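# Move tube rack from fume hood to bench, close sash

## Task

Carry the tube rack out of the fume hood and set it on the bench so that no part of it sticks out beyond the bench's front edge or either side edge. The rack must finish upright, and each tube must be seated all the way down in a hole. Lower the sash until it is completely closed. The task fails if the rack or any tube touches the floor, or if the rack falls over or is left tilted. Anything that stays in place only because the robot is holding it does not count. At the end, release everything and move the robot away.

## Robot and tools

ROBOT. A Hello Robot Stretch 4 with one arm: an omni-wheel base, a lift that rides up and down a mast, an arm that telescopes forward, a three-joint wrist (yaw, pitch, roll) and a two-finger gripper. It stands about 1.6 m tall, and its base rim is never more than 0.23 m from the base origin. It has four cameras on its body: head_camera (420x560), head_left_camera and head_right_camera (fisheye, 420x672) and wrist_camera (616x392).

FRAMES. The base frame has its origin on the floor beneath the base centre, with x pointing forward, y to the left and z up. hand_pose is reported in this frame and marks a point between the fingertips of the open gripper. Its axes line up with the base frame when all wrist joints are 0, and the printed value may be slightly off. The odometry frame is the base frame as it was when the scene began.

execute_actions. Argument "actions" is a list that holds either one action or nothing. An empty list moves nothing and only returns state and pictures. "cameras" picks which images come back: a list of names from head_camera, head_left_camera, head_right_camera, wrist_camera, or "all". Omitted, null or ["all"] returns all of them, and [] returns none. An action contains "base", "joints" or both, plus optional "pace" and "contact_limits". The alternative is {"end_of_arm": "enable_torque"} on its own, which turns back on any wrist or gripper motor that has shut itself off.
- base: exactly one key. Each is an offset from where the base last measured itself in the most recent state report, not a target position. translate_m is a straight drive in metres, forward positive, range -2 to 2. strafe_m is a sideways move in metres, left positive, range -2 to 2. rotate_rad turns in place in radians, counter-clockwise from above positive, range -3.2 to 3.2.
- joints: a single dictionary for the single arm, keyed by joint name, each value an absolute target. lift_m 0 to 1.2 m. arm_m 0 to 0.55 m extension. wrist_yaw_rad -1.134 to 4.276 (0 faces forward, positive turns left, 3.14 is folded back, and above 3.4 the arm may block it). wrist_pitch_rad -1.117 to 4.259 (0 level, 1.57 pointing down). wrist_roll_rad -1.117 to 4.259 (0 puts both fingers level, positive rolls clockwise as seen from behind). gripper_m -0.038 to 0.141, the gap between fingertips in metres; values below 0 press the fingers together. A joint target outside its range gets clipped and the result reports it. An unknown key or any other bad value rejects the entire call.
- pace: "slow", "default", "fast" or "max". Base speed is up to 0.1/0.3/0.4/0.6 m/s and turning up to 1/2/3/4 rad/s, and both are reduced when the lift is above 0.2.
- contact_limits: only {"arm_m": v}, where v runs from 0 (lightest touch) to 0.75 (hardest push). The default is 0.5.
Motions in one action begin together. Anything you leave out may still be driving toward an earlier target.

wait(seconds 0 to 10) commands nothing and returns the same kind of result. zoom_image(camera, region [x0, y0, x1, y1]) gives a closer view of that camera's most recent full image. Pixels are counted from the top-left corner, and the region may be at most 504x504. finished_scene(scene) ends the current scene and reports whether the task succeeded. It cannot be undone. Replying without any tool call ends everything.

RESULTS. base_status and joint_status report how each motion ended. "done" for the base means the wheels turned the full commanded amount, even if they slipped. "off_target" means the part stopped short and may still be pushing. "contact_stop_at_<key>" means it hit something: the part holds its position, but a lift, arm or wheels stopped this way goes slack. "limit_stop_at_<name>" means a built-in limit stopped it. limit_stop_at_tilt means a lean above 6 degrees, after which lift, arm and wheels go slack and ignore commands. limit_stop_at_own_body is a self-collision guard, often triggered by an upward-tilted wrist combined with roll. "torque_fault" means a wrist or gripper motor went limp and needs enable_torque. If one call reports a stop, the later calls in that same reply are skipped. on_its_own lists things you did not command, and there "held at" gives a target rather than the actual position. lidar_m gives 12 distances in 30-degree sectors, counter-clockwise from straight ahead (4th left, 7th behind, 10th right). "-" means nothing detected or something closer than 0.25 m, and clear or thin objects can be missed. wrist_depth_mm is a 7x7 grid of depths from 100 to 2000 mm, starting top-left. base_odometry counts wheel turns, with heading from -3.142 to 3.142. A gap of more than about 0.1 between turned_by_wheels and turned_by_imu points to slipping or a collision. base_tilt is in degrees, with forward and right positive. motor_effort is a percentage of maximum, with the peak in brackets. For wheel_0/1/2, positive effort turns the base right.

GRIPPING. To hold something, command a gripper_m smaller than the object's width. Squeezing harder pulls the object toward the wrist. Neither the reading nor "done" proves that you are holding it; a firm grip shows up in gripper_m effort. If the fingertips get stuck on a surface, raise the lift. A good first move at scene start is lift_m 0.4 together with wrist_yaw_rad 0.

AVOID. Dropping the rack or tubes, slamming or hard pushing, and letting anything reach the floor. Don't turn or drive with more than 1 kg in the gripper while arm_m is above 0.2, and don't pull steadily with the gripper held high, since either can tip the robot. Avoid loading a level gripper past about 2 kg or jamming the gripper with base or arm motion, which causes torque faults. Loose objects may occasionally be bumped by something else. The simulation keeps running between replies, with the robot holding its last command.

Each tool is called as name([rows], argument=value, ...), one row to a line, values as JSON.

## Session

execute_actions(actions=[])

Scene clock: 0.00 s.
base_odometry: x=+0.000 y=+0.000 heading=+0.000 (m, m, rad; odometry frame)
turned_by_wheels: +0.000 (rad since the last result)
turned_by_imu: +0.000 (rad since the last result)
base_tilt: forward=-0.3 right=-0.4 (deg)
lidar_m: 1.00 0.96 1.05 1.45 2.30 2.41 1.93 1.90 2.73 1.22 1.16 1.24
base_status: not commanded
joint_positions: lift_m=+0.135 arm_m=+0.000 wrist_yaw_rad=+3.223 wrist_pitch_rad=+0.011 wrist_roll_rad=+0.010 gripper_m=+0.057
joint_status: not commanded
motor_effort: lift_m=+18 arm_m=-1 wrist_yaw_rad=-1 wrist_pitch_rad=-4 wrist_roll_rad=+2 gripper_m=-2 wheel_0=+0 wheel_1=+0 wheel_2=+0 (%)
hand_pose: x=-0.1240 y=+0.0638 z=+0.3103 quat_wxyz=(-0.040, -0.006, +0.005, +0.999) (m; base frame)
wrist_depth_mm: - - 169 - - - - / - - 134 - - - - / - 108 133 - - - - / - 132 162 - - - - / 208 1708 1983 - - - - / 219 1078 195 1138 991 1255 1255 / 220 707 759 124 741 831 842
pictures: head_camera, head_left_camera, head_right_camera, wrist_camera
Images, in order (width x height): head_camera 420x560, head_left_camera 420x672, head_right_camera 420x672, wrist_camera 616x392.

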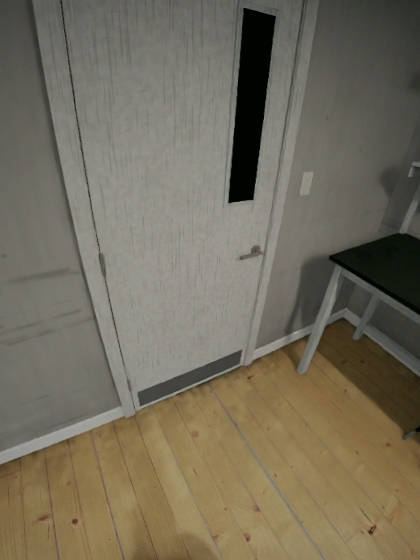

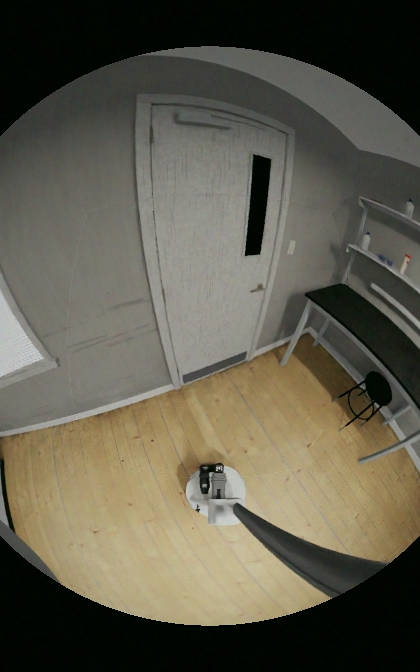

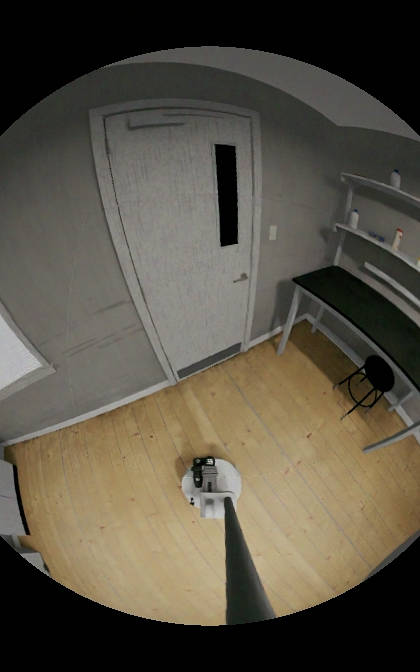

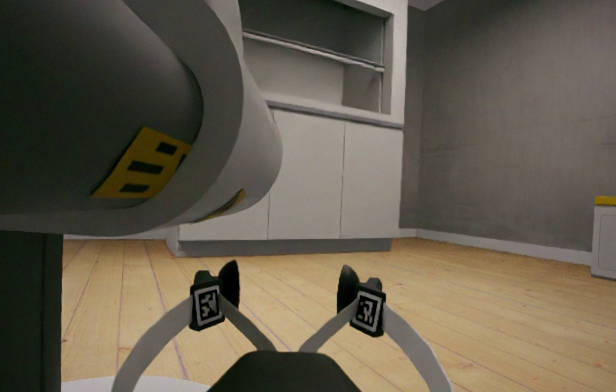

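execute_actions([
  {"base":{"rotate_rad":-2.75},"joints":{"lift_m":0.85,"wrist_yaw_rad":0,"gripper_m":0.141}},
])

Scene clock: 4.00 s.
base_odometry: x=+0.000 y=+0.000 heading=-2.750 (m, m, rad; odometry frame)
turned_by_wheels: -2.750 (rad since the last result)
turned_by_imu: -2.797 (rad since the last result)
base_tilt: forward=-0.2 right=-0.5 (deg)
lidar_m: 1.87 2.77 1.30 1.18 1.21 1.08 0.97 1.00 1.23 2.29 2.33 2.02
base_status: done
joint_positions: lift_m=+0.850 arm_m=+0.000 wrist_yaw_rad=+0.000 wrist_pitch_rad=+0.011 wrist_roll_rad=+0.010 gripper_m=+0.141
joint_status: all done
motor_effort: lift_m=+21(19) arm_m=-1(1) wrist_yaw_rad=-1(7) wrist_pitch_rad=-6(5) wrist_roll_rad=+2(0) gripper_m=+3(4) wheel_0=+1(5) wheel_1=+1(11) wheel_2=+3(9) (%)
hand_pose: x=+0.4591 y=-0.0873 z=+1.0249 quat_wxyz=(+1.000, +0.005, +0.005, +0.000) (m; base frame)
wrist_depth_mm: - - - 1661 1708 1808 1863 / - - - - - 1863 - / - - - - - - - / - - - 1808 - - - / - - - 1661 1661 1808 - / - 207 - 1661 216 1808 - / - - - 125 1708 1808 -
pictures: head_camera, head_left_camera, head_right_camera, wrist_camera
Images, in order (width x height): head_camera 420x560, head_left_camera 420x672, head_right_camera 420x672, wrist_camera 616x392.

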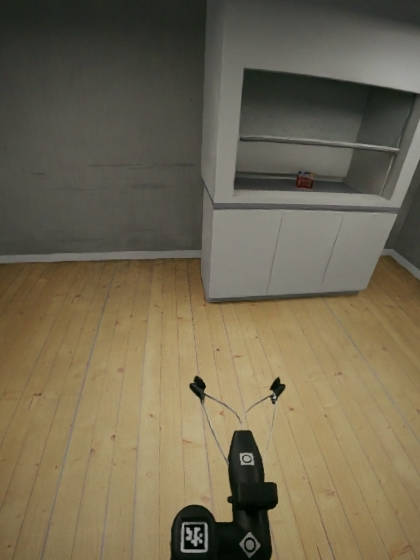

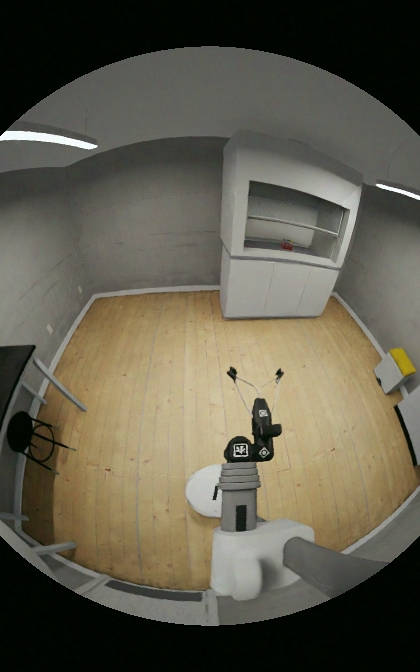

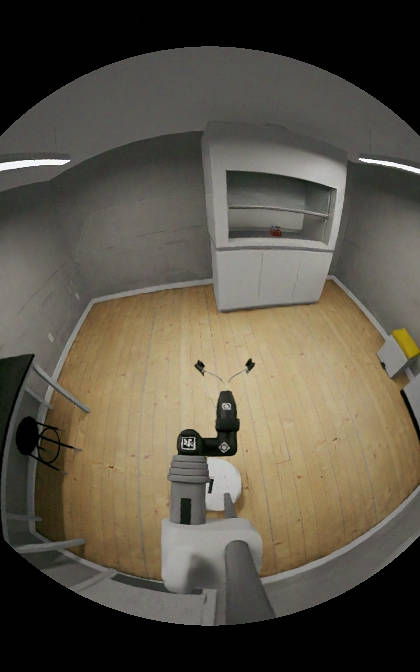

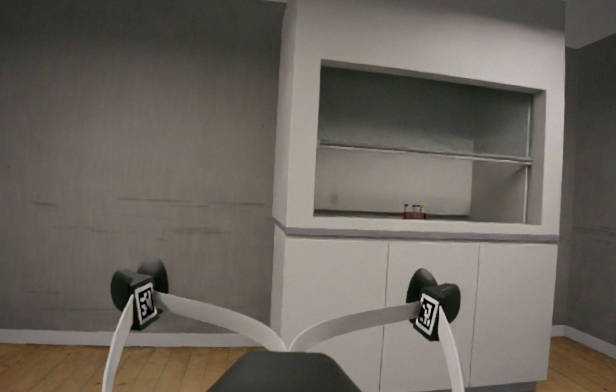

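execute_actions([
  {"base":{"rotate_rad":0.14}},
], cameras=[])

execute_actions([
  {"base":{"strafe_m":-0.85},"pace":"fast"},
], cameras=[])

execute_actions([
  {"base":{"translate_m":1.0},"joints":{"lift_m":1.0},"pace":"fast"},
])

Scene clock: 5.27 s.
base_odometry: x=+0.000 y=+0.000 heading=-2.610 (m, m, rad; odometry frame)
turned_by_wheels: +0.139 (rad since the last result)
turned_by_imu: +0.142 (rad since the last result)
base_tilt: forward=-0.4 right=-0.4 (deg)
lidar_m: 1.89 2.71 1.23 1.18 1.24 1.02 0.98 1.06 1.45 2.29 2.39 1.93
base_status: done
joint_positions: lift_m=+0.850 arm_m=+0.000 wrist_yaw_rad=+0.000 wrist_pitch_rad=+0.011 wrist_roll_rad=+0.010 gripper_m=+0.141
joint_status: not commanded
motor_effort: lift_m=+21(21) arm_m=-1(1) wrist_yaw_rad=-1(1) wrist_pitch_rad=-4(5) wrist_roll_rad=+1(0) gripper_m=+1(1) wheel_0=-2(8) wheel_1=-2(7) wheel_2=-4(7) (%)
hand_pose: x=+0.4591 y=-0.0874 z=+1.0249 quat_wxyz=(+1.000, +0.005, +0.005, +0.000) (m; base frame)
wrist_depth_mm: - - - - 1618 1618 1618 / - - - - - - 1921 / - - - - - - - / - - - - - - - / - - - - 1618 1661 1661 / - 208 - - 216 1618 1661 / - - - 125 1618 1618 1661
pictures: none
No camera images: the call's "cameras" was empty. Leave "cameras" out to get every camera's image.

Scene clock: 8.70 s.
base_odometry: x=-0.431 y=+0.733 heading=-2.610 (m, m, rad; odometry frame)
turned_by_wheels: +0.000 (rad since the last result)
turned_by_imu: +0.000 (rad since the last result)
base_tilt: forward=-0.3 right=-0.5 (deg)
lidar_m: 1.84 2.87 2.12 2.02 1.39 1.08 0.99 1.04 1.51 1.44 1.48 1.89
base_status: done
joint_positions: lift_m=+0.850 arm_m=+0.000 wrist_yaw_rad=+0.000 wrist_pitch_rad=+0.011 wrist_roll_rad=+0.010 gripper_m=+0.141
joint_status: not commanded
motor_effort: lift_m=+20(21) arm_m=-1(0) wrist_yaw_rad=-1(1) wrist_pitch_rad=-5(3) wrist_roll_rad=+1(1) gripper_m=+1(1) wheel_0=+0(11) wheel_1=+1(12) wheel_2=+0(4) (%)
hand_pose: x=+0.4591 y=-0.0874 z=+1.0249 quat_wxyz=(+1.000, +0.005, +0.005, +0.000) (m; base frame)
wrist_depth_mm: - - 1537 1576 1618 1618 - / - - - - - 1863 - / - - 1983 - - 1808 - / - - - - - 1756 - / - - 1537 1576 1576 - - / - 208 1537 1618 216 - - / - - 1576 125 1618 - -
pictures: none
No camera images: the call's "cameras" was empty. Leave "cameras" out to get every camera's image.

Scene clock: 12.67 s.
base_odometry: x=-1.293 y=+0.226 heading=-2.610 (m, m, rad; odometry frame)
turned_by_wheels: +0.000 (rad since the last result)
turned_by_imu: +0.003 (rad since the last result)
base_tilt: forward=-0.3 right=-0.5 (deg)
lidar_m: 0.83 0.89 2.53 2.06 2.12 2.10 2.03 2.04 1.51 1.49 1.20 0.86
base_status: done
joint_positions: lift_m=+1.000 arm_m=+0.000 wrist_yaw_rad=+0.000 wrist_pitch_rad=+0.011 wrist_roll_rad=+0.010 gripper_m=+0.141
joint_status: all done
motor_effort: lift_m=+20(21) arm_m=-1(1) wrist_yaw_rad=-1(1) wrist_pitch_rad=-6(4) wrist_roll_rad=+2(0) gripper_m=+0(2) wheel_0=+1(4) wheel_1=+1(9) wheel_2=-1(14) (%)
hand_pose: x=+0.4591 y=-0.0874 z=+1.1749 quat_wxyz=(+1.000, +0.005, +0.005, +0.000) (m; base frame)
wrist_depth_mm: 661 960 1255 1229 1255 1281 1042 / 661 991 1229 1229 1255 1281 1042 / 647 866 1255 1255 1255 1255 946 / 676 1008 1255 1229 1255 1281 1025 / 676 946 1255 1281 1281 1255 1008 / 647 207 723 946 216 788 917 / 609 621 621 125 640 634 654
pictures: head_camera, head_left_camera, head_right_camera, wrist_camera
Images, in order (width x height): head_camera 420x560, head_left_camera 420x672, head_right_camera 420x672, wrist_camera 616x392.

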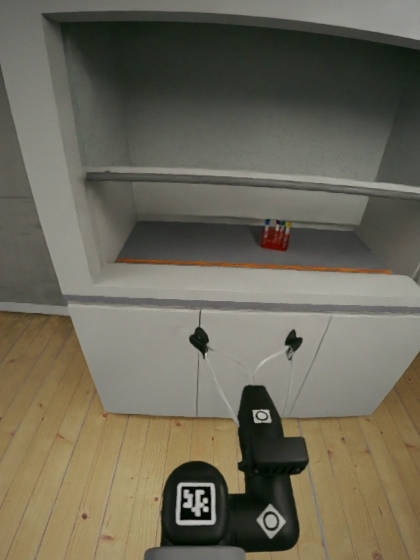

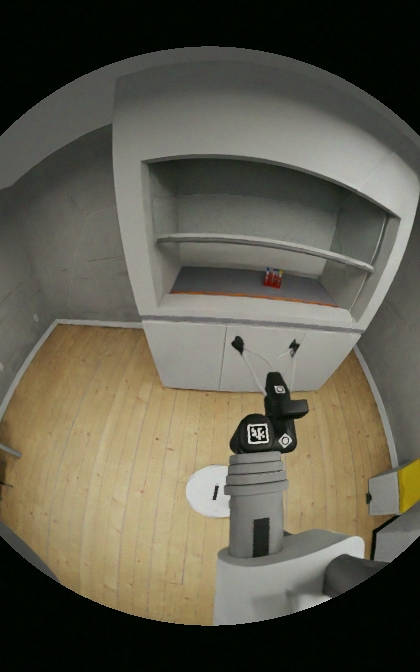

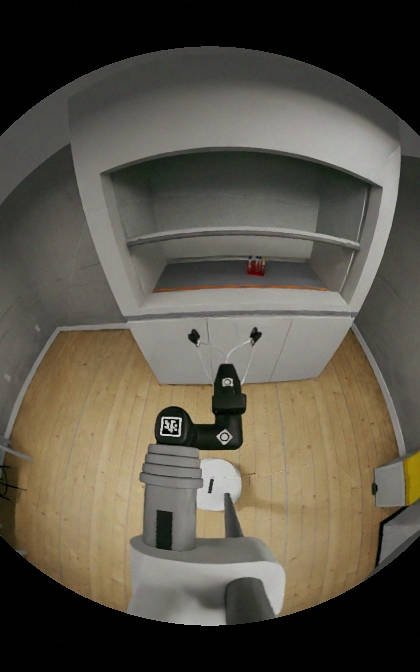

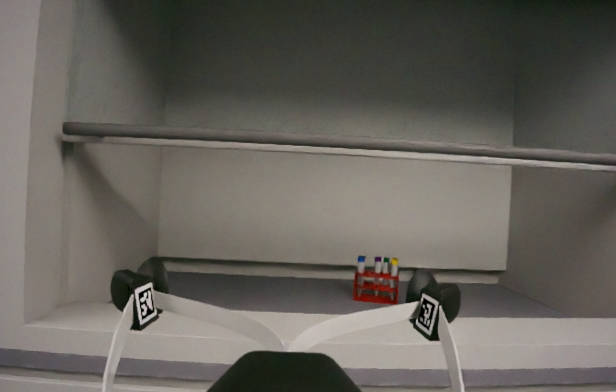

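execute_actions(actions=[])

Scene clock: 14.10 s.
base_odometry: x=-1.293 y=+0.226 heading=-2.610 (m, m, rad; odometry frame)
turned_by_wheels: +0.000 (rad since the last result)
turned_by_imu: +0.001 (rad since the last result)
base_tilt: forward=-0.3 right=-0.4 (deg)
lidar_m: 0.83 0.89 2.55 2.04 2.11 2.11 2.04 2.05 1.52 1.48 1.19 0.88
base_status: done
joint_positions: lift_m=+1.000 arm_m=+0.000 wrist_yaw_rad=+0.000 wrist_pitch_rad=+0.011 wrist_roll_rad=+0.010 gripper_m=+0.141
joint_status: all done
motor_effort: lift_m=+20(21) arm_m=-1(1) wrist_yaw_rad=-1(1) wrist_pitch_rad=-5(4) wrist_roll_rad=+1(0) gripper_m=+1(2) wheel_0=+1(4) wheel_1=+1(9) wheel_2=-1(14) (%)
hand_pose: x=+0.4591 y=-0.0874 z=+1.1749 quat_wxyz=(+1.000, +0.005, +0.005, +0.000) (m; base frame)
wrist_depth_mm: 654 960 1255 1229 1255 1255 1025 / 661 991 1229 1255 1281 1281 1060 / 654 854 1255 1255 1255 1281 960 / 668 991 1229 1255 1281 1255 1042 / 668 960 1255 1255 1308 1281 1025 / 647 208 723 960 217 778 917 / 609 615 615 125 634 640 640
pictures: head_camera, head_left_camera, head_right_camera, wrist_camera
Images, in order (width x height): head_camera 420x560, head_left_camera 420x672, head_right_camera 420x672, wrist_camera 616x392.

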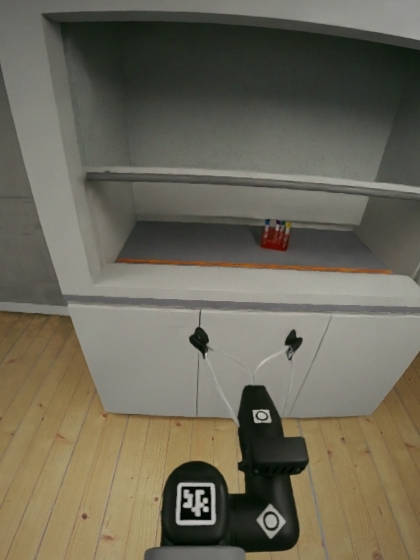

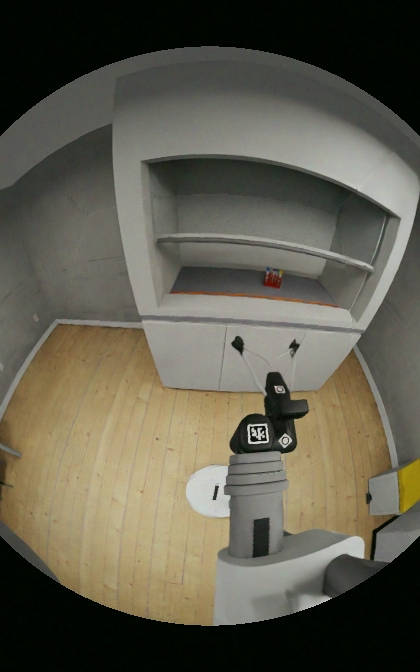

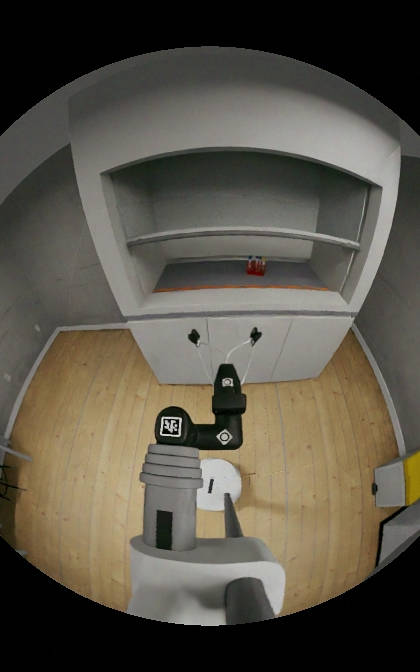

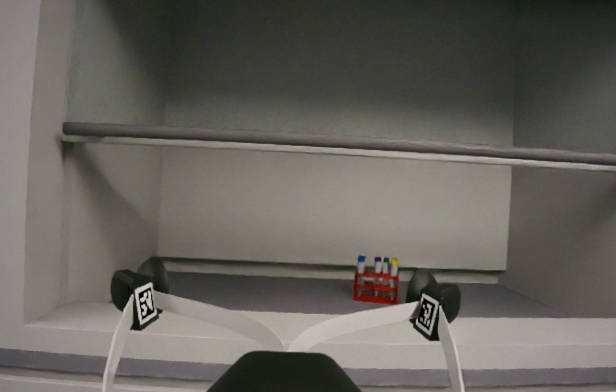

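execute_actions([
  {"base":{"strafe_m":-0.21},"joints":{"wrist_pitch_rad":0.3,"lift_m":1.04}},
], cameras=[])

execute_actions([
  {"base":{"translate_m":0.33}},
], cameras=["head_camera","wrist_camera"])

zoom_image(camera="wrist_camera", region=[200,60,420,240])

Scene clock: 16.50 s.
base_odometry: x=-1.399 y=+0.407 heading=-2.610 (m, m, rad; odometry frame)
turned_by_wheels: +0.000 (rad since the last result)
turned_by_imu: +0.000 (rad since the last result)
base_tilt: forward=-0.3 right=-0.5 (deg)
lidar_m: 0.84 0.89 2.51 2.27 2.34 2.09 2.04 1.76 1.31 1.29 1.83 0.88
base_status: done
joint_positions: lift_m=+1.040 arm_m=+0.000 wrist_yaw_rad=+0.000 wrist_pitch_rad=+0.302 wrist_roll_rad=+0.010 gripper_m=+0.141
joint_status: all done
motor_effort: lift_m=+20(17) arm_m=-1(1) wrist_yaw_rad=-1(1) wrist_pitch_rad=-3(3) wrist_roll_rad=+1(0) gripper_m=+1(1) wheel_0=+0(5) wheel_1=-2(8) wheel_2=+0(1) (%)
hand_pose: x=+0.4461 y=-0.0874 z=+1.1323 quat_wxyz=(+0.989, +0.005, +0.150, -0.001) (m; base frame)
wrist_depth_mm: 741 878 1118 1118 1098 1042 759 / 960 1160 1160 1182 1160 1042 732 / 946 1205 1229 1255 1255 1078 768 / 854 991 1042 1060 1138 1008 768 / 654 654 661 683 676 691 691 / 691 208 691 699 216 707 723 / 732 723 723 125 750 741 750
pictures: none
No camera images: the call's "cameras" was empty. Leave "cameras" out to get every camera's image.

Scene clock: 19.07 s.
base_odometry: x=-1.683 y=+0.240 heading=-2.610 (m, m, rad; odometry frame)
turned_by_wheels: +0.000 (rad since the last result)
turned_by_imu: +0.002 (rad since the last result)
base_tilt: forward=-0.2 right=-0.4 (deg)
lidar_m: 0.49 0.55 0.75 2.33 2.32 2.43 2.38 1.77 1.38 1.75 0.72 0.51
base_status: done
joint_positions: lift_m=+1.040 arm_m=+0.000 wrist_yaw_rad=+0.000 wrist_pitch_rad=+0.302 wrist_roll_rad=+0.010 gripper_m=+0.141
joint_status: not commanded
motor_effort: lift_m=+20(20) arm_m=-1(1) wrist_yaw_rad=-1(1) wrist_pitch_rad=-3(2) wrist_roll_rad=+0(0) gripper_m=+1(1) wheel_0=+2(4) wheel_1=+2(9) wheel_2=-4(12) (%)
hand_pose: x=+0.4461 y=-0.0874 z=+1.1323 quat_wxyz=(+0.989, +0.005, +0.150, -0.001) (m; base frame)
wrist_depth_mm: 842 831 831 842 854 355 351 / 866 866 878 878 878 891 778 / 904 904 904 917 917 917 778 / 878 931 946 931 960 946 768 / 661 676 707 723 759 788 732 / 433 207 442 469 217 466 500 / 351 359 366 125 384 384 397
pictures: head_camera, wrist_camera
Images, in order (width x height): head_camera 420x560, wrist_camera 616x392.

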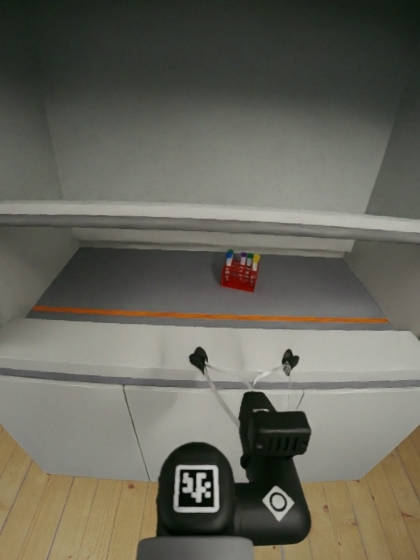

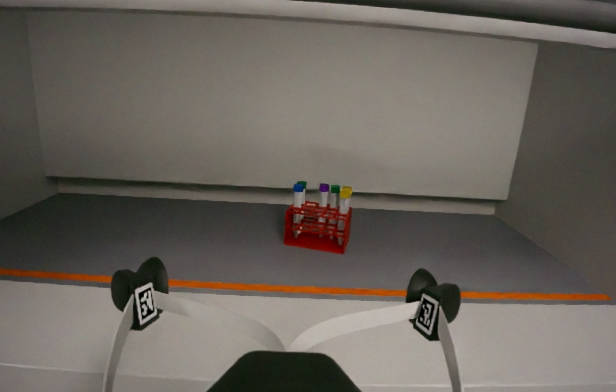

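Region (200, 60, 420, 240) of wrist_camera's 616x392 image, scaled by 2.291; it fills the top 412 rows of this view, and the rest is white.

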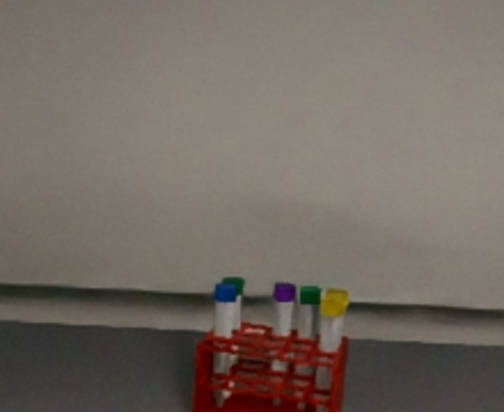

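execute_actions([
  {"joints":{"wrist_pitch_rad":0.0,"lift_m":1.1}},
], cameras=["wrist_camera"])

Scene clock: 20.90 s.
base_odometry: x=-1.683 y=+0.240 heading=-2.610 (m, m, rad; odometry frame)
turned_by_wheels: +0.000 (rad since the last result)
turned_by_imu: +0.001 (rad since the last result)
base_tilt: forward=-0.4 right=-0.5 (deg)
lidar_m: 0.51 0.55 0.74 2.36 2.33 2.45 2.36 1.77 1.40 1.73 0.71 0.54
base_status: not commanded
joint_positions: lift_m=+1.100 arm_m=+0.000 wrist_yaw_rad=+0.000 wrist_pitch_rad=+0.003 wrist_roll_rad=+0.010 gripper_m=+0.141
joint_status: all done
motor_effort: lift_m=+20(25) arm_m=-1(1) wrist_yaw_rad=+0(1) wrist_pitch_rad=-4(11) wrist_roll_rad=+1(1) gripper_m=-1(0) wheel_0=+3(3) wheel_1=+3(3) wheel_2=-4(4) (%)
hand_pose: x=+0.4591 y=-0.0874 z=+1.2773 quat_wxyz=(+1.000, +0.005, +0.001, +0.000) (m; base frame)
wrist_depth_mm: 904 904 917 946 917 946 778 / 904 917 917 931 946 960 778 / 917 917 917 917 931 946 778 / 377 342 387 347 394 397 399 / 917 904 917 931 917 946 759 / 891 207 917 917 216 946 750 / 788 809 854 125 891 891 741
pictures: wrist_camera
Images, in order (width x height): wrist_camera 616x392.

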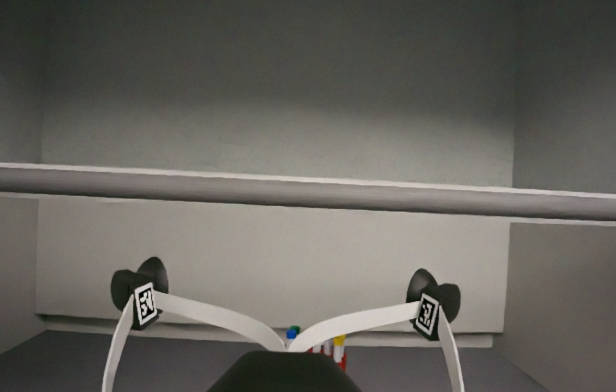

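execute_actions([
  {"base":{"translate_m":0.12},"joints":{"wrist_pitch_rad":0.6,"lift_m":1.03,"wrist_yaw_rad":-0.15},"pace":"slow"},
], cameras=["wrist_camera"])

execute_actions([
  {"joints":{"arm_m":0.22},"contact_limits":{"arm_m":0.15},"pace":"slow"},
], cameras=["wrist_camera","head_camera"])

Scene clock: 23.87 s.
base_odometry: x=-1.787 y=+0.179 heading=-2.610 (m, m, rad; odometry frame)
turned_by_wheels: +0.000 (rad since the last result)
turned_by_imu: +0.001 (rad since the last result)
base_tilt: forward=-0.3 right=-0.5 (deg)
lidar_m: 0.38 0.41 0.58 2.84 2.38 2.58 2.49 1.81 1.43 1.75 0.56 0.41
base_status: done
joint_positions: lift_m=+1.030 arm_m=+0.000 wrist_yaw_rad=-0.150 wrist_pitch_rad=+0.602 wrist_roll_rad=+0.010 gripper_m=+0.141
joint_status: all done
motor_effort: lift_m=+16(21) arm_m=-1(1) wrist_yaw_rad=-1(3) wrist_pitch_rad=-1(3) wrist_roll_rad=+1(1) gripper_m=+0(0) wheel_0=+2(5) wheel_1=+3(6) wheel_2=-6(7) (%)
hand_pose: x=+0.3928 y=-0.1219 z=+1.0452 quat_wxyz=(+0.952, +0.027, +0.295, -0.073) (m; base frame)
wrist_depth_mm: 683 707 723 741 768 788 640 / 732 759 768 809 854 842 640 / 603 621 634 640 691 723 654 / 473 492 504 517 535 549 564 / 329 338 347 355 362 370 377 / 281 208 286 297 216 312 327 / 256 265 274 125 325 345 389
pictures: wrist_camera
Images, in order (width x height): wrist_camera 616x392.

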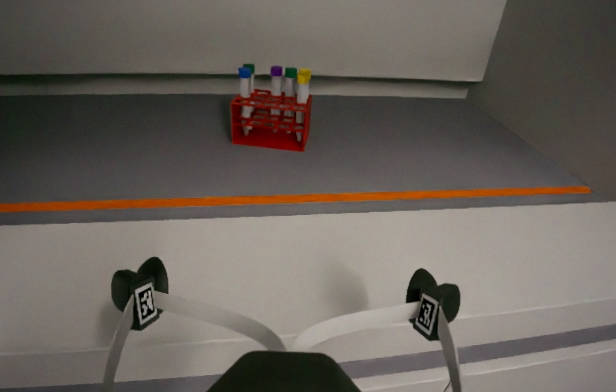

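Scene clock: 27.37 s.
base_odometry: x=-1.787 y=+0.179 heading=-2.610 (m, m, rad; odometry frame)
turned_by_wheels: +0.000 (rad since the last result)
turned_by_imu: +0.001 (rad since the last result)
base_tilt: forward=-0.2 right=-0.4 (deg)
lidar_m: 0.39 0.41 0.59 2.84 2.35 2.58 2.48 1.78 1.42 1.75 0.56 0.41
base_status: not commanded
joint_positions: lift_m=+1.030 arm_m=+0.219 wrist_yaw_rad=-0.150 wrist_pitch_rad=+0.602 wrist_roll_rad=+0.010 gripper_m=+0.141
joint_status: all done
motor_effort: lift_m=+16(15) arm_m=+5(3) wrist_yaw_rad=-2(2) wrist_pitch_rad=-3(2) wrist_roll_rad=+0(1) gripper_m=-1(0) wheel_0=+3(3) wheel_1=+4(4) wheel_2=-6(6) (%)
contact_limits: arm_m 0.15
hand_pose: x=+0.6121 y=-0.1219 z=+1.0452 quat_wxyz=(+0.952, +0.027, +0.295, -0.073) (m; base frame)
wrist_depth_mm: 496 517 530 544 569 591 603 / 539 549 574 591 615 640 640 / 597 615 597 459 691 723 661 / 469 484 469 466 530 544 564 / 389 399 413 418 430 442 445 / 329 207 338 353 216 355 368 / 287 294 300 125 309 314 322
pictures: head_camera, wrist_camera
Images, in order (width x height): head_camera 420x560, wrist_camera 616x392.

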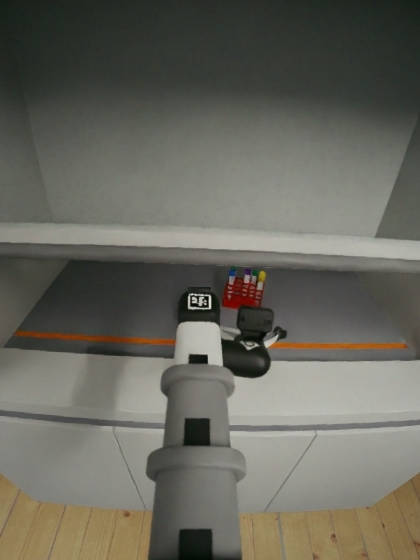

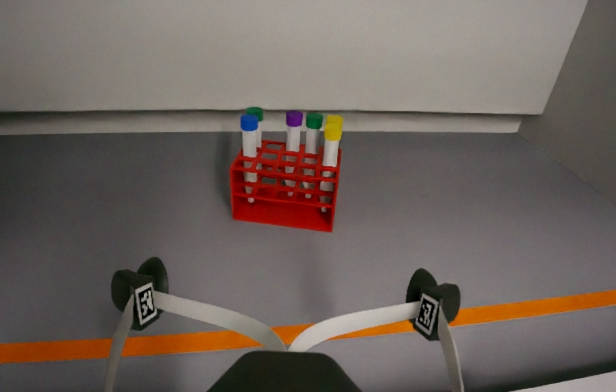

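zoom_image(camera="wrist_camera", region=[210,90,370,250])

execute_actions([
  {"joints":{"arm_m":0.30,"wrist_yaw_rad":-0.27},"base":{"strafe_m":0.02},"contact_limits":{"arm_m":0.15},"pace":"slow"},
], cameras=["wrist_camera","head_camera"])

Region (210, 90, 370, 250) of wrist_camera's 616x392 image, scaled by 3.150.

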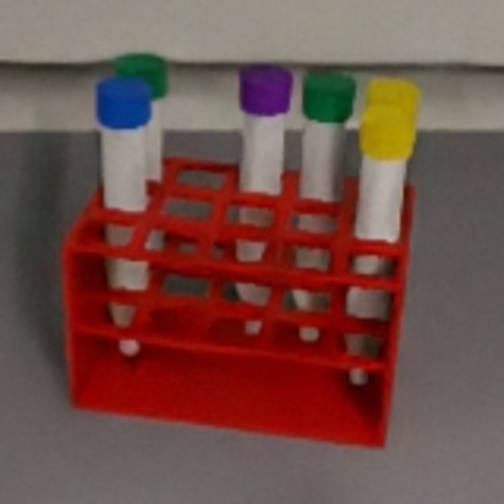

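Scene clock: 29.97 s.
base_odometry: x=-1.776 y=+0.162 heading=-2.610 (m, m, rad; odometry frame)
turned_by_wheels: +0.000 (rad since the last result)
turned_by_imu: +0.001 (rad since the last result)
base_tilt: forward=-0.2 right=-0.5 (deg)
lidar_m: 0.38 0.42 0.59 2.82 2.35 2.57 2.50 1.81 1.45 1.76 0.55 0.41
base_status: done
joint_positions: lift_m=+1.030 arm_m=+0.299 wrist_yaw_rad=-0.270 wrist_pitch_rad=+0.602 wrist_roll_rad=+0.010 gripper_m=+0.141
joint_status: all done
motor_effort: lift_m=+16(16) arm_m=+5(6) wrist_yaw_rad=-2(3) wrist_pitch_rad=-4(2) wrist_roll_rad=+0(1) gripper_m=+1(0) wheel_0=-4(9) wheel_1=+5(9) wheel_2=+0(6) (%)
contact_limits: arm_m 0.15
hand_pose: x=+0.6759 y=-0.1476 z=+1.0451 quat_wxyz=(+0.946, +0.045, +0.293, -0.130) (m; base frame)
wrist_depth_mm: 421 445 473 500 535 574 591 / 449 477 512 544 585 627 597 / 521 554 585 591 661 707 615 / 469 484 402 404 525 544 569 / 387 397 399 415 427 439 445 / 330 207 340 353 216 355 368 / 290 293 301 125 309 314 320
pictures: head_camera, wrist_camera
Images, in order (width x height): head_camera 420x560, wrist_camera 616x392.

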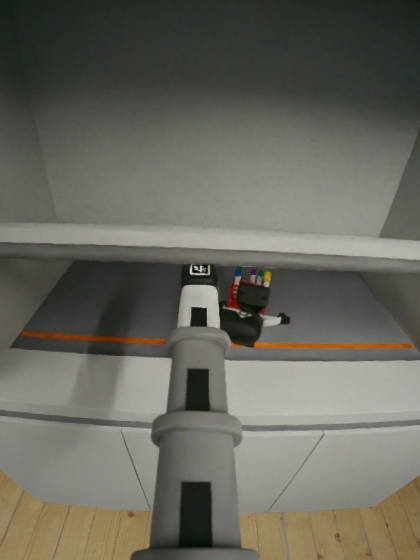

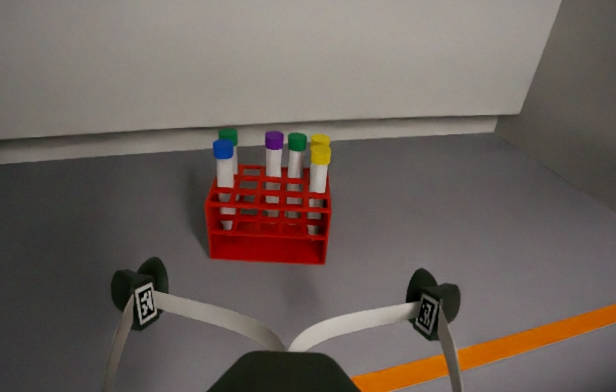

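execute_actions([
  {"joints":{"arm_m":0.44},"base":{"strafe_m":-0.01},"contact_limits":{"arm_m":0.15},"pace":"slow"},
], cameras=["wrist_camera","head_camera"])

Scene clock: 31.73 s.
base_odometry: x=-1.781 y=+0.171 heading=-2.610 (m, m, rad; odometry frame)
turned_by_wheels: +0.000 (rad since the last result)
turned_by_imu: +0.007 (rad since the last result)
base_tilt: forward=-0.2 right=-0.5 (deg)
lidar_m: 0.38 0.41 0.58 2.76 2.35 2.58 2.49 1.80 1.44 1.75 0.55 0.40
base_status: done
joint_positions: lift_m=+1.030 arm_m=+0.322 wrist_yaw_rad=-0.270 wrist_pitch_rad=+0.602 wrist_roll_rad=+0.010 gripper_m=+0.141
joint_status: arm_m contact_stop (moved +0.023 of +0.141)
on_its_own: arm_m is slack since a contact_stop (your +0.440 is given up)
motor_effort: lift_m=+19(19) arm_m=+0(16) wrist_yaw_rad=-1(3) wrist_pitch_rad=-4(4) wrist_roll_rad=+1(1) gripper_m=-1(0) wheel_0=+3(1) wheel_1=-1(5) wheel_2=-6(8) (%)
contact_limits: arm_m 0.15
hand_pose: x=+0.6993 y=-0.1476 z=+1.0449 quat_wxyz=(+0.946, +0.045, +0.293, -0.130) (m; base frame)
wrist_depth_mm: 404 430 449 480 508 554 569 / 430 462 488 521 564 597 597 / 469 539 530 554 647 676 615 / 469 484 452 382 525 549 564 / 387 397 392 394 430 439 445 / 330 207 338 353 216 355 368 / 289 293 298 125 312 314 320
pictures: head_camera, wrist_camera
Images, in order (width x height): head_camera 420x560, wrist_camera 616x392.

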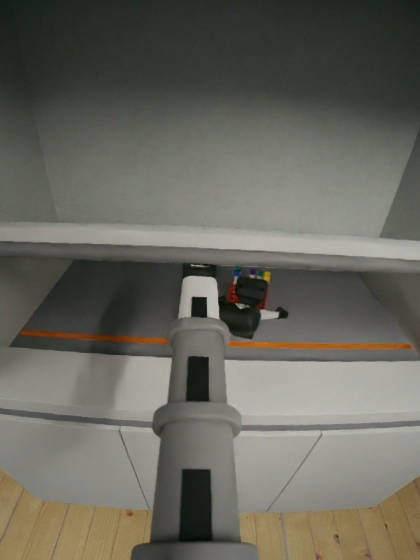

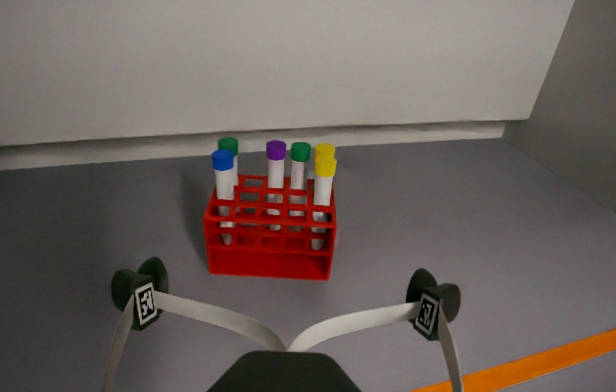

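execute_actions([
  {"joints":{"lift_m":1.01,"arm_m":0.31},"pace":"slow"},
], cameras=[])

execute_actions([
  {"joints":{"arm_m":0.44},"contact_limits":{"arm_m":0.2},"pace":"slow"},
], cameras=["wrist_camera","head_camera"])

Scene clock: 33.13 s.
base_odometry: x=-1.781 y=+0.171 heading=-2.610 (m, m, rad; odometry frame)
turned_by_wheels: +0.000 (rad since the last result)
turned_by_imu: +0.001 (rad since the last result)
base_tilt: forward=-0.3 right=-0.5 (deg)
lidar_m: 0.38 0.42 0.59 2.77 2.35 2.56 2.49 1.82 1.44 1.76 0.56 0.42
base_status: not commanded
joint_positions: lift_m=+1.010 arm_m=+0.311 wrist_yaw_rad=-0.270 wrist_pitch_rad=+0.602 wrist_roll_rad=+0.010 gripper_m=+0.141
joint_status: all done
motor_effort: lift_m=+16(14) arm_m=-6(5) wrist_yaw_rad=-1(2) wrist_pitch_rad=-4(4) wrist_roll_rad=+0(1) gripper_m=+1(0) wheel_0=+3(3) wheel_1=-1(1) wheel_2=-6(6) (%)
hand_pose: x=+0.6878 y=-0.1476 z=+1.0251 quat_wxyz=(+0.946, +0.045, +0.293, -0.130) (m; base frame)
wrist_depth_mm: 413 433 462 488 521 554 574 / 442 466 504 535 569 615 597 / 508 535 554 554 640 676 609 / 439 452 382 379 492 508 525 / 359 370 377 379 402 404 418 / 307 208 315 329 216 330 345 / 270 273 278 125 289 293 298
pictures: none
No camera images: the call's "cameras" was empty. Leave "cameras" out to get every camera's image.

Scene clock: 35.70 s.
base_odometry: x=-1.781 y=+0.171 heading=-2.610 (m, m, rad; odometry frame)
turned_by_wheels: +0.000 (rad since the last result)
turned_by_imu: +0.001 (rad since the last result)
base_tilt: forward=-0.5 right=-0.5 (deg)
lidar_m: 0.39 0.41 0.60 2.80 2.36 2.57 2.50 1.80 1.43 1.76 0.55 0.39
base_status: not commanded
joint_positions: lift_m=+1.010 arm_m=+0.439 wrist_yaw_rad=-0.270 wrist_pitch_rad=+0.602 wrist_roll_rad=+0.010 gripper_m=+0.141
joint_status: all done
motor_effort: lift_m=+16(16) arm_m=+5(4) wrist_yaw_rad=-1(2) wrist_pitch_rad=-4(2) wrist_roll_rad=+1(0) gripper_m=+0(1) wheel_0=+3(3) wheel_1=-1(1) wheel_2=-6(6) (%)
contact_limits: arm_m 0.2
hand_pose: x=+0.8159 y=-0.1476 z=+1.0251 quat_wxyz=(+0.946, +0.045, +0.293, -0.130) (m; base frame)
wrist_depth_mm: 312 325 345 366 392 418 445 / 332 349 377 399 430 462 496 / 359 384 410 439 480 521 574 / 424 449 445 449 496 512 521 / 362 370 353 283 370 404 415 / 307 208 276 278 217 330 345 / 268 272 277 125 283 291 298
pictures: head_camera, wrist_camera
Images, in order (width x height): head_camera 420x560, wrist_camera 616x392.

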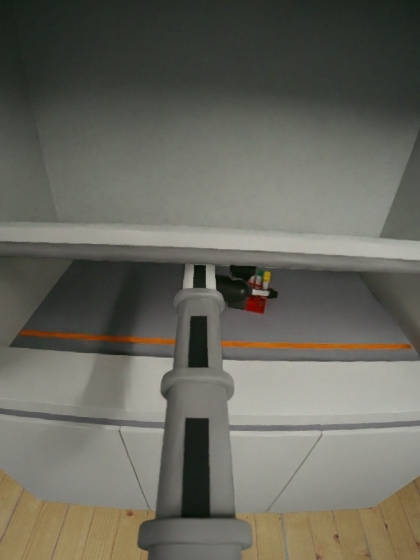

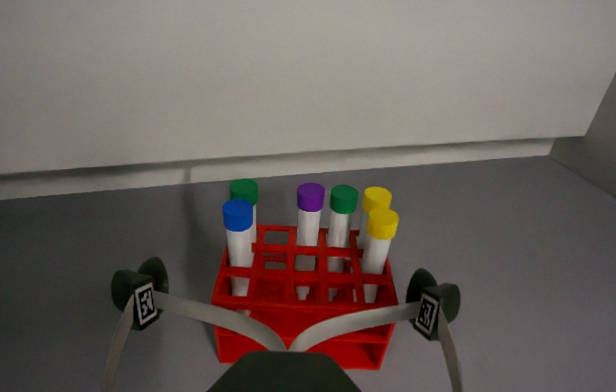

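execute_actions([
  {"joints":{"wrist_pitch_rad":0.45,"lift_m":0.93},"base":{"strafe_m":-0.012},"pace":"slow"},
], cameras=["wrist_camera"])

Scene clock: 38.47 s.
base_odometry: x=-1.787 y=+0.181 heading=-2.610 (m, m, rad; odometry frame)
turned_by_wheels: +0.000 (rad since the last result)
turned_by_imu: +0.001 (rad since the last result)
base_tilt: forward=-0.4 right=-0.4 (deg)
lidar_m: 0.39 0.42 0.58 2.80 2.35 2.57 2.50 1.81 1.43 1.74 0.55 0.41
base_status: done
joint_positions: lift_m=+0.930 arm_m=+0.439 wrist_yaw_rad=-0.270 wrist_pitch_rad=+0.452 wrist_roll_rad=+0.010 gripper_m=+0.141
joint_status: all done
motor_effort: lift_m=+16(18) arm_m=+5(5) wrist_yaw_rad=-1(1) wrist_pitch_rad=-4(6) wrist_roll_rad=+1(1) gripper_m=-1(1) wheel_0=+3(10) wheel_1=-4(6) wheel_2=+0(2) (%)
hand_pose: x=+0.8367 y=-0.1534 z=+0.9823 quat_wxyz=(+0.965, +0.035, +0.222, -0.132) (m; base frame)
wrist_depth_mm: 307 325 343 366 392 424 445 / 322 342 366 389 415 449 484 / 345 366 387 410 449 496 535 / 399 421 253 246 427 504 521 / 325 332 224 244 249 373 382 / 263 207 227 229 196 282 297 / 222 227 229 125 237 243 253
pictures: wrist_camera
Images, in order (width x height): wrist_camera 616x392.

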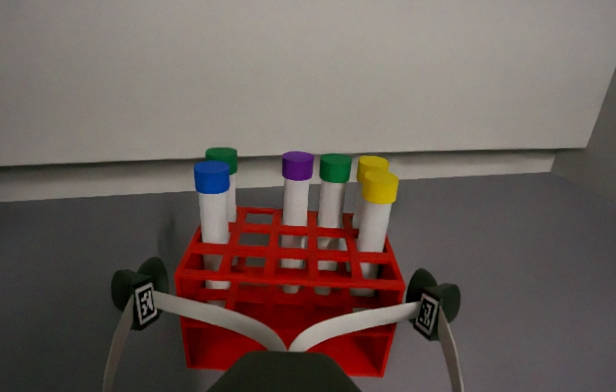

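execute_actions([
  {"joints":{"arm_m":0.465,"lift_m":0.90},"base":{"strafe_m":-0.006},"pace":"slow","contact_limits":{"arm_m":0.2}},
], cameras=["wrist_camera"])

Scene clock: 40.07 s.
base_odometry: x=-1.790 y=+0.186 heading=-2.610 (m, m, rad; odometry frame)
turned_by_wheels: +0.000 (rad since the last result)
turned_by_imu: +0.001 (rad since the last result)
base_tilt: forward=-0.2 right=-0.4 (deg)
lidar_m: 0.39 0.41 0.58 2.78 2.37 2.58 2.49 1.81 1.43 1.73 0.54 0.41
base_status: done
joint_positions: lift_m=+0.900 arm_m=+0.464 wrist_yaw_rad=-0.270 wrist_pitch_rad=+0.452 wrist_roll_rad=+0.010 gripper_m=+0.141
joint_status: all done
motor_effort: lift_m=+16(14) arm_m=+5(6) wrist_yaw_rad=-1(1) wrist_pitch_rad=-6(5) wrist_roll_rad=+1(0) gripper_m=+0(0) wheel_0=+4(4) wheel_1=-3(5) wheel_2=+0(1) (%)
contact_limits: arm_m 0.2
hand_pose: x=+0.8617 y=-0.1534 z=+0.9523 quat_wxyz=(+0.965, +0.035, +0.222, -0.132) (m; base frame)
wrist_depth_mm: 287 306 322 340 364 392 418 / 303 322 340 364 389 421 452 / 325 347 359 220 415 508 549 / 355 368 207 226 366 427 445 / 274 278 214 219 215 315 324 / 223 198 190 219 197 241 254 / 189 193 197 124 205 207 213
pictures: wrist_camera
Images, in order (width x height): wrist_camera 616x392.

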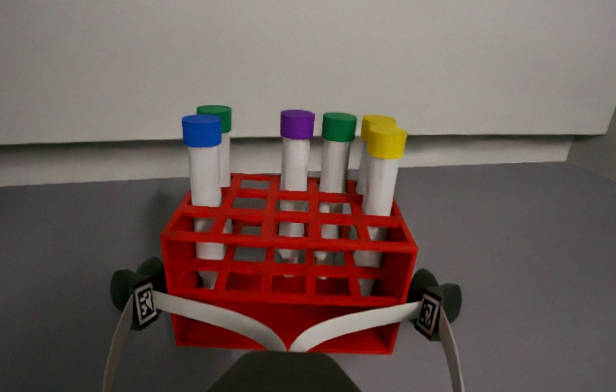

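execute_actions([
  {"joints":{"arm_m":0.478},"pace":"slow","contact_limits":{"arm_m":0.2}},
], cameras=[])

execute_actions([
  {"joints":{"gripper_m":0.08},"pace":"slow"},
], cameras=["wrist_camera"])

execute_actions([
  {"joints":{"lift_m":0.96},"pace":"slow"},
], cameras=["wrist_camera","head_camera"])

Scene clock: 41.50 s.
base_odometry: x=-1.790 y=+0.186 heading=-2.610 (m, m, rad; odometry frame)
turned_by_wheels: +0.000 (rad since the last result)
turned_by_imu: +0.001 (rad since the last result)
base_tilt: forward=-0.3 right=-0.5 (deg)
lidar_m: 0.38 0.41 0.60 2.80 2.36 2.58 2.49 1.80 1.45 1.74 0.56 0.40
base_status: not commanded
joint_positions: lift_m=+0.900 arm_m=+0.477 wrist_yaw_rad=-0.270 wrist_pitch_rad=+0.452 wrist_roll_rad=+0.010 gripper_m=+0.141
joint_status: all done
motor_effort: lift_m=+16(16) arm_m=+5(4) wrist_yaw_rad=-2(2) wrist_pitch_rad=-5(6) wrist_roll_rad=+1(0) gripper_m=+3(1) wheel_0=+4(4) wheel_1=-4(4) wheel_2=+0(0) (%)
contact_limits: arm_m 0.2
hand_pose: x=+0.8747 y=-0.1534 z=+0.9523 quat_wxyz=(+0.965, +0.035, +0.222, -0.132) (m; base frame)
wrist_depth_mm: 277 293 309 330 353 379 402 / 291 310 330 353 377 407 436 / 314 334 345 221 402 492 535 / 353 368 206 227 364 430 445 / 274 278 215 218 214 317 324 / 224 198 191 220 197 241 254 / 190 193 197 125 205 206 212
pictures: none
No camera images: the call's "cameras" was empty. Leave "cameras" out to get every camera's image.

Scene clock: 44.70 s.
base_odometry: x=-1.790 y=+0.186 heading=-2.610 (m, m, rad; odometry frame)
turned_by_wheels: +0.000 (rad since the last result)
turned_by_imu: +0.001 (rad since the last result)
base_tilt: forward=-0.4 right=-0.4 (deg)
lidar_m: 0.38 0.41 0.58 2.80 2.35 2.58 2.50 1.81 1.44 1.74 0.54 0.40
base_status: not commanded
joint_positions: lift_m=+0.900 arm_m=+0.477 wrist_yaw_rad=-0.270 wrist_pitch_rad=+0.453 wrist_roll_rad=+0.010 gripper_m=+0.080
joint_status: all done
motor_effort: lift_m=+16(16) arm_m=+5(6) wrist_yaw_rad=-1(1) wrist_pitch_rad=-8(7) wrist_roll_rad=+2(0) gripper_m=-24(26) wheel_0=+4(4) wheel_1=-4(4) wheel_2=+0(0) (%)
hand_pose: x=+0.8747 y=-0.1534 z=+0.9522 quat_wxyz=(+0.965, +0.035, +0.222, -0.132) (m; base frame)
wrist_depth_mm: 278 293 310 329 351 379 402 / 291 310 327 349 377 407 433 / 314 334 343 212 213 492 535 / 353 366 198 215 213 430 442 / 273 267 204 210 206 315 322 / 222 180 209 220 192 249 253 / 186 192 188 121 198 202 211
pictures: wrist_camera
Images, in order (width x height): wrist_camera 616x392.

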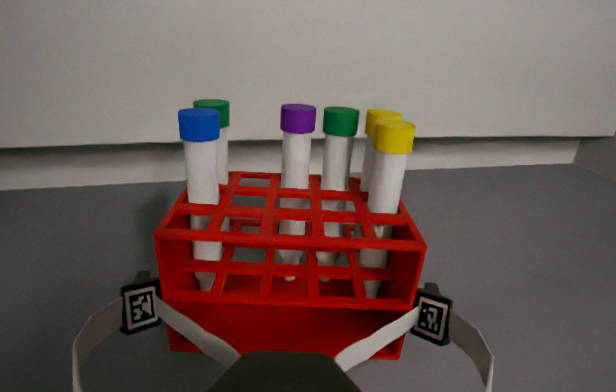

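Scene clock: 46.07 s.
base_odometry: x=-1.790 y=+0.186 heading=-2.610 (m, m, rad; odometry frame)
turned_by_wheels: +0.000 (rad since the last result)
turned_by_imu: +0.001 (rad since the last result)
base_tilt: forward=-0.3 right=-0.5 (deg)
lidar_m: 0.38 0.42 0.60 2.80 2.34 2.58 2.48 1.79 1.45 1.74 0.56 0.41
base_status: not commanded
joint_positions: lift_m=+0.960 arm_m=+0.477 wrist_yaw_rad=-0.270 wrist_pitch_rad=+0.453 wrist_roll_rad=+0.010 gripper_m=+0.080
joint_status: all done
motor_effort: lift_m=+21(23) arm_m=+6(5) wrist_yaw_rad=-1(1) wrist_pitch_rad=-8(8) wrist_roll_rad=+0(1) gripper_m=-23(23) wheel_0=+4(4) wheel_1=-4(4) wheel_2=+0(0) (%)
hand_pose: x=+0.8746 y=-0.1534 z=+1.0117 quat_wxyz=(+0.965, +0.035, +0.222, -0.132) (m; base frame)
wrist_depth_mm: 278 293 312 330 353 379 402 / 293 309 329 351 375 407 436 / 310 329 343 212 212 442 477 / 330 355 198 215 213 525 554 / 366 359 204 211 206 427 439 / 300 181 209 220 190 334 340 / 250 258 198 122 264 272 290
pictures: head_camera, wrist_camera
Images, in order (width x height): head_camera 420x560, wrist_camera 616x392.

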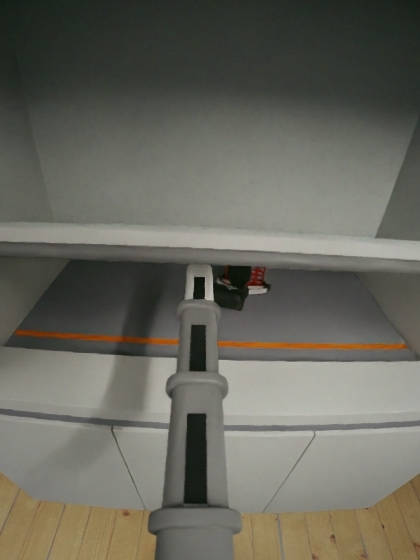

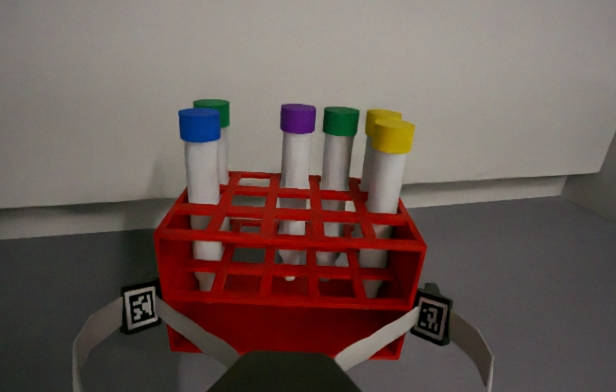

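execute_actions([
  {"joints":{"lift_m":0.995},"pace":"slow"},
], cameras=[])

execute_actions([
  {"joints":{"arm_m":0.15},"pace":"slow","contact_limits":{"arm_m":0.2}},
], cameras=["wrist_camera","head_camera"])

Scene clock: 47.57 s.
base_odometry: x=-1.790 y=+0.186 heading=-2.610 (m, m, rad; odometry frame)
turned_by_wheels: +0.000 (rad since the last result)
turned_by_imu: +0.001 (rad since the last result)
base_tilt: forward=-0.3 right=-0.5 (deg)
lidar_m: 0.38 0.40 0.58 2.80 2.34 2.58 2.49 1.80 1.44 1.75 0.56 0.41
base_status: not commanded
joint_positions: lift_m=+0.995 arm_m=+0.477 wrist_yaw_rad=-0.270 wrist_pitch_rad=+0.453 wrist_roll_rad=+0.010 gripper_m=+0.080
joint_status: all done
motor_effort: lift_m=+21(25) arm_m=+5(5) wrist_yaw_rad=-2(1) wrist_pitch_rad=-7(6) wrist_roll_rad=+0(1) gripper_m=-24(22) wheel_0=+4(4) wheel_1=-4(4) wheel_2=+0(0) (%)
hand_pose: x=+0.8746 y=-0.1534 z=+1.0467 quat_wxyz=(+0.965, +0.035, +0.222, -0.132) (m; base frame)
wrist_depth_mm: 277 294 310 329 351 379 399 / 293 312 329 351 375 407 436 / 312 329 213 213 213 442 477 / 332 351 197 215 214 488 539 / 394 397 203 211 206 488 504 / 342 181 209 219 190 387 392 / 286 297 198 121 304 312 327
pictures: none
No camera images: the call's "cameras" was empty. Leave "cameras" out to get every camera's image.

Scene clock: 52.13 s.
base_odometry: x=-1.790 y=+0.186 heading=-2.610 (m, m, rad; odometry frame)
turned_by_wheels: +0.000 (rad since the last result)
turned_by_imu: +0.002 (rad since the last result)
base_tilt: forward=-0.3 right=-0.5 (deg)
lidar_m: 0.38 0.42 0.58 2.77 2.38 2.58 2.49 1.79 1.43 1.74 0.56 0.41
base_status: not commanded
joint_positions: lift_m=+0.995 arm_m=+0.151 wrist_yaw_rad=-0.270 wrist_pitch_rad=+0.453 wrist_roll_rad=+0.010 gripper_m=+0.080
joint_status: all done
motor_effort: lift_m=+21(21) arm_m=-5(8) wrist_yaw_rad=-1(1) wrist_pitch_rad=-6(7) wrist_roll_rad=+0(1) gripper_m=-24(23) wheel_0=+3(4) wheel_1=-4(4) wheel_2=+0(0) (%)
contact_limits: arm_m 0.2
hand_pose: x=+0.5486 y=-0.1534 z=+1.0467 quat_wxyz=(+0.965, +0.035, +0.222, -0.132) (m; base frame)
wrist_depth_mm: 530 559 597 627 668 691 574 / 559 603 634 668 715 732 574 / 597 668 213 212 213 750 580 / 549 574 197 216 213 654 585 / 421 415 204 211 206 492 500 / 345 181 209 220 191 387 325 / 289 298 198 121 252 259 277
pictures: head_camera, wrist_camera
Images, in order (width x height): head_camera 420x560, wrist_camera 616x392.

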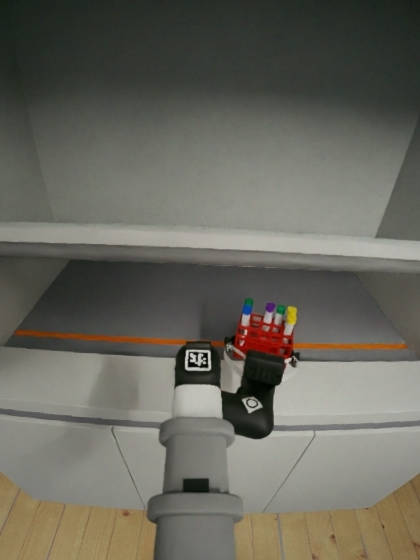

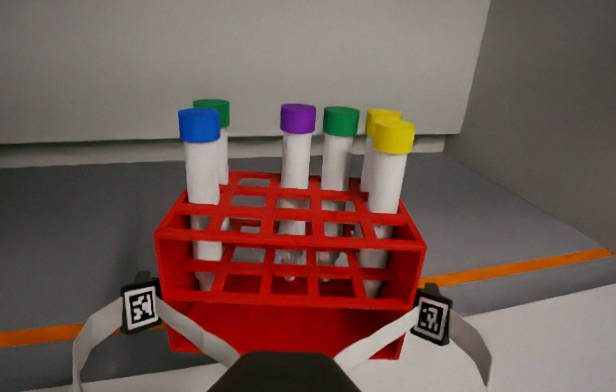

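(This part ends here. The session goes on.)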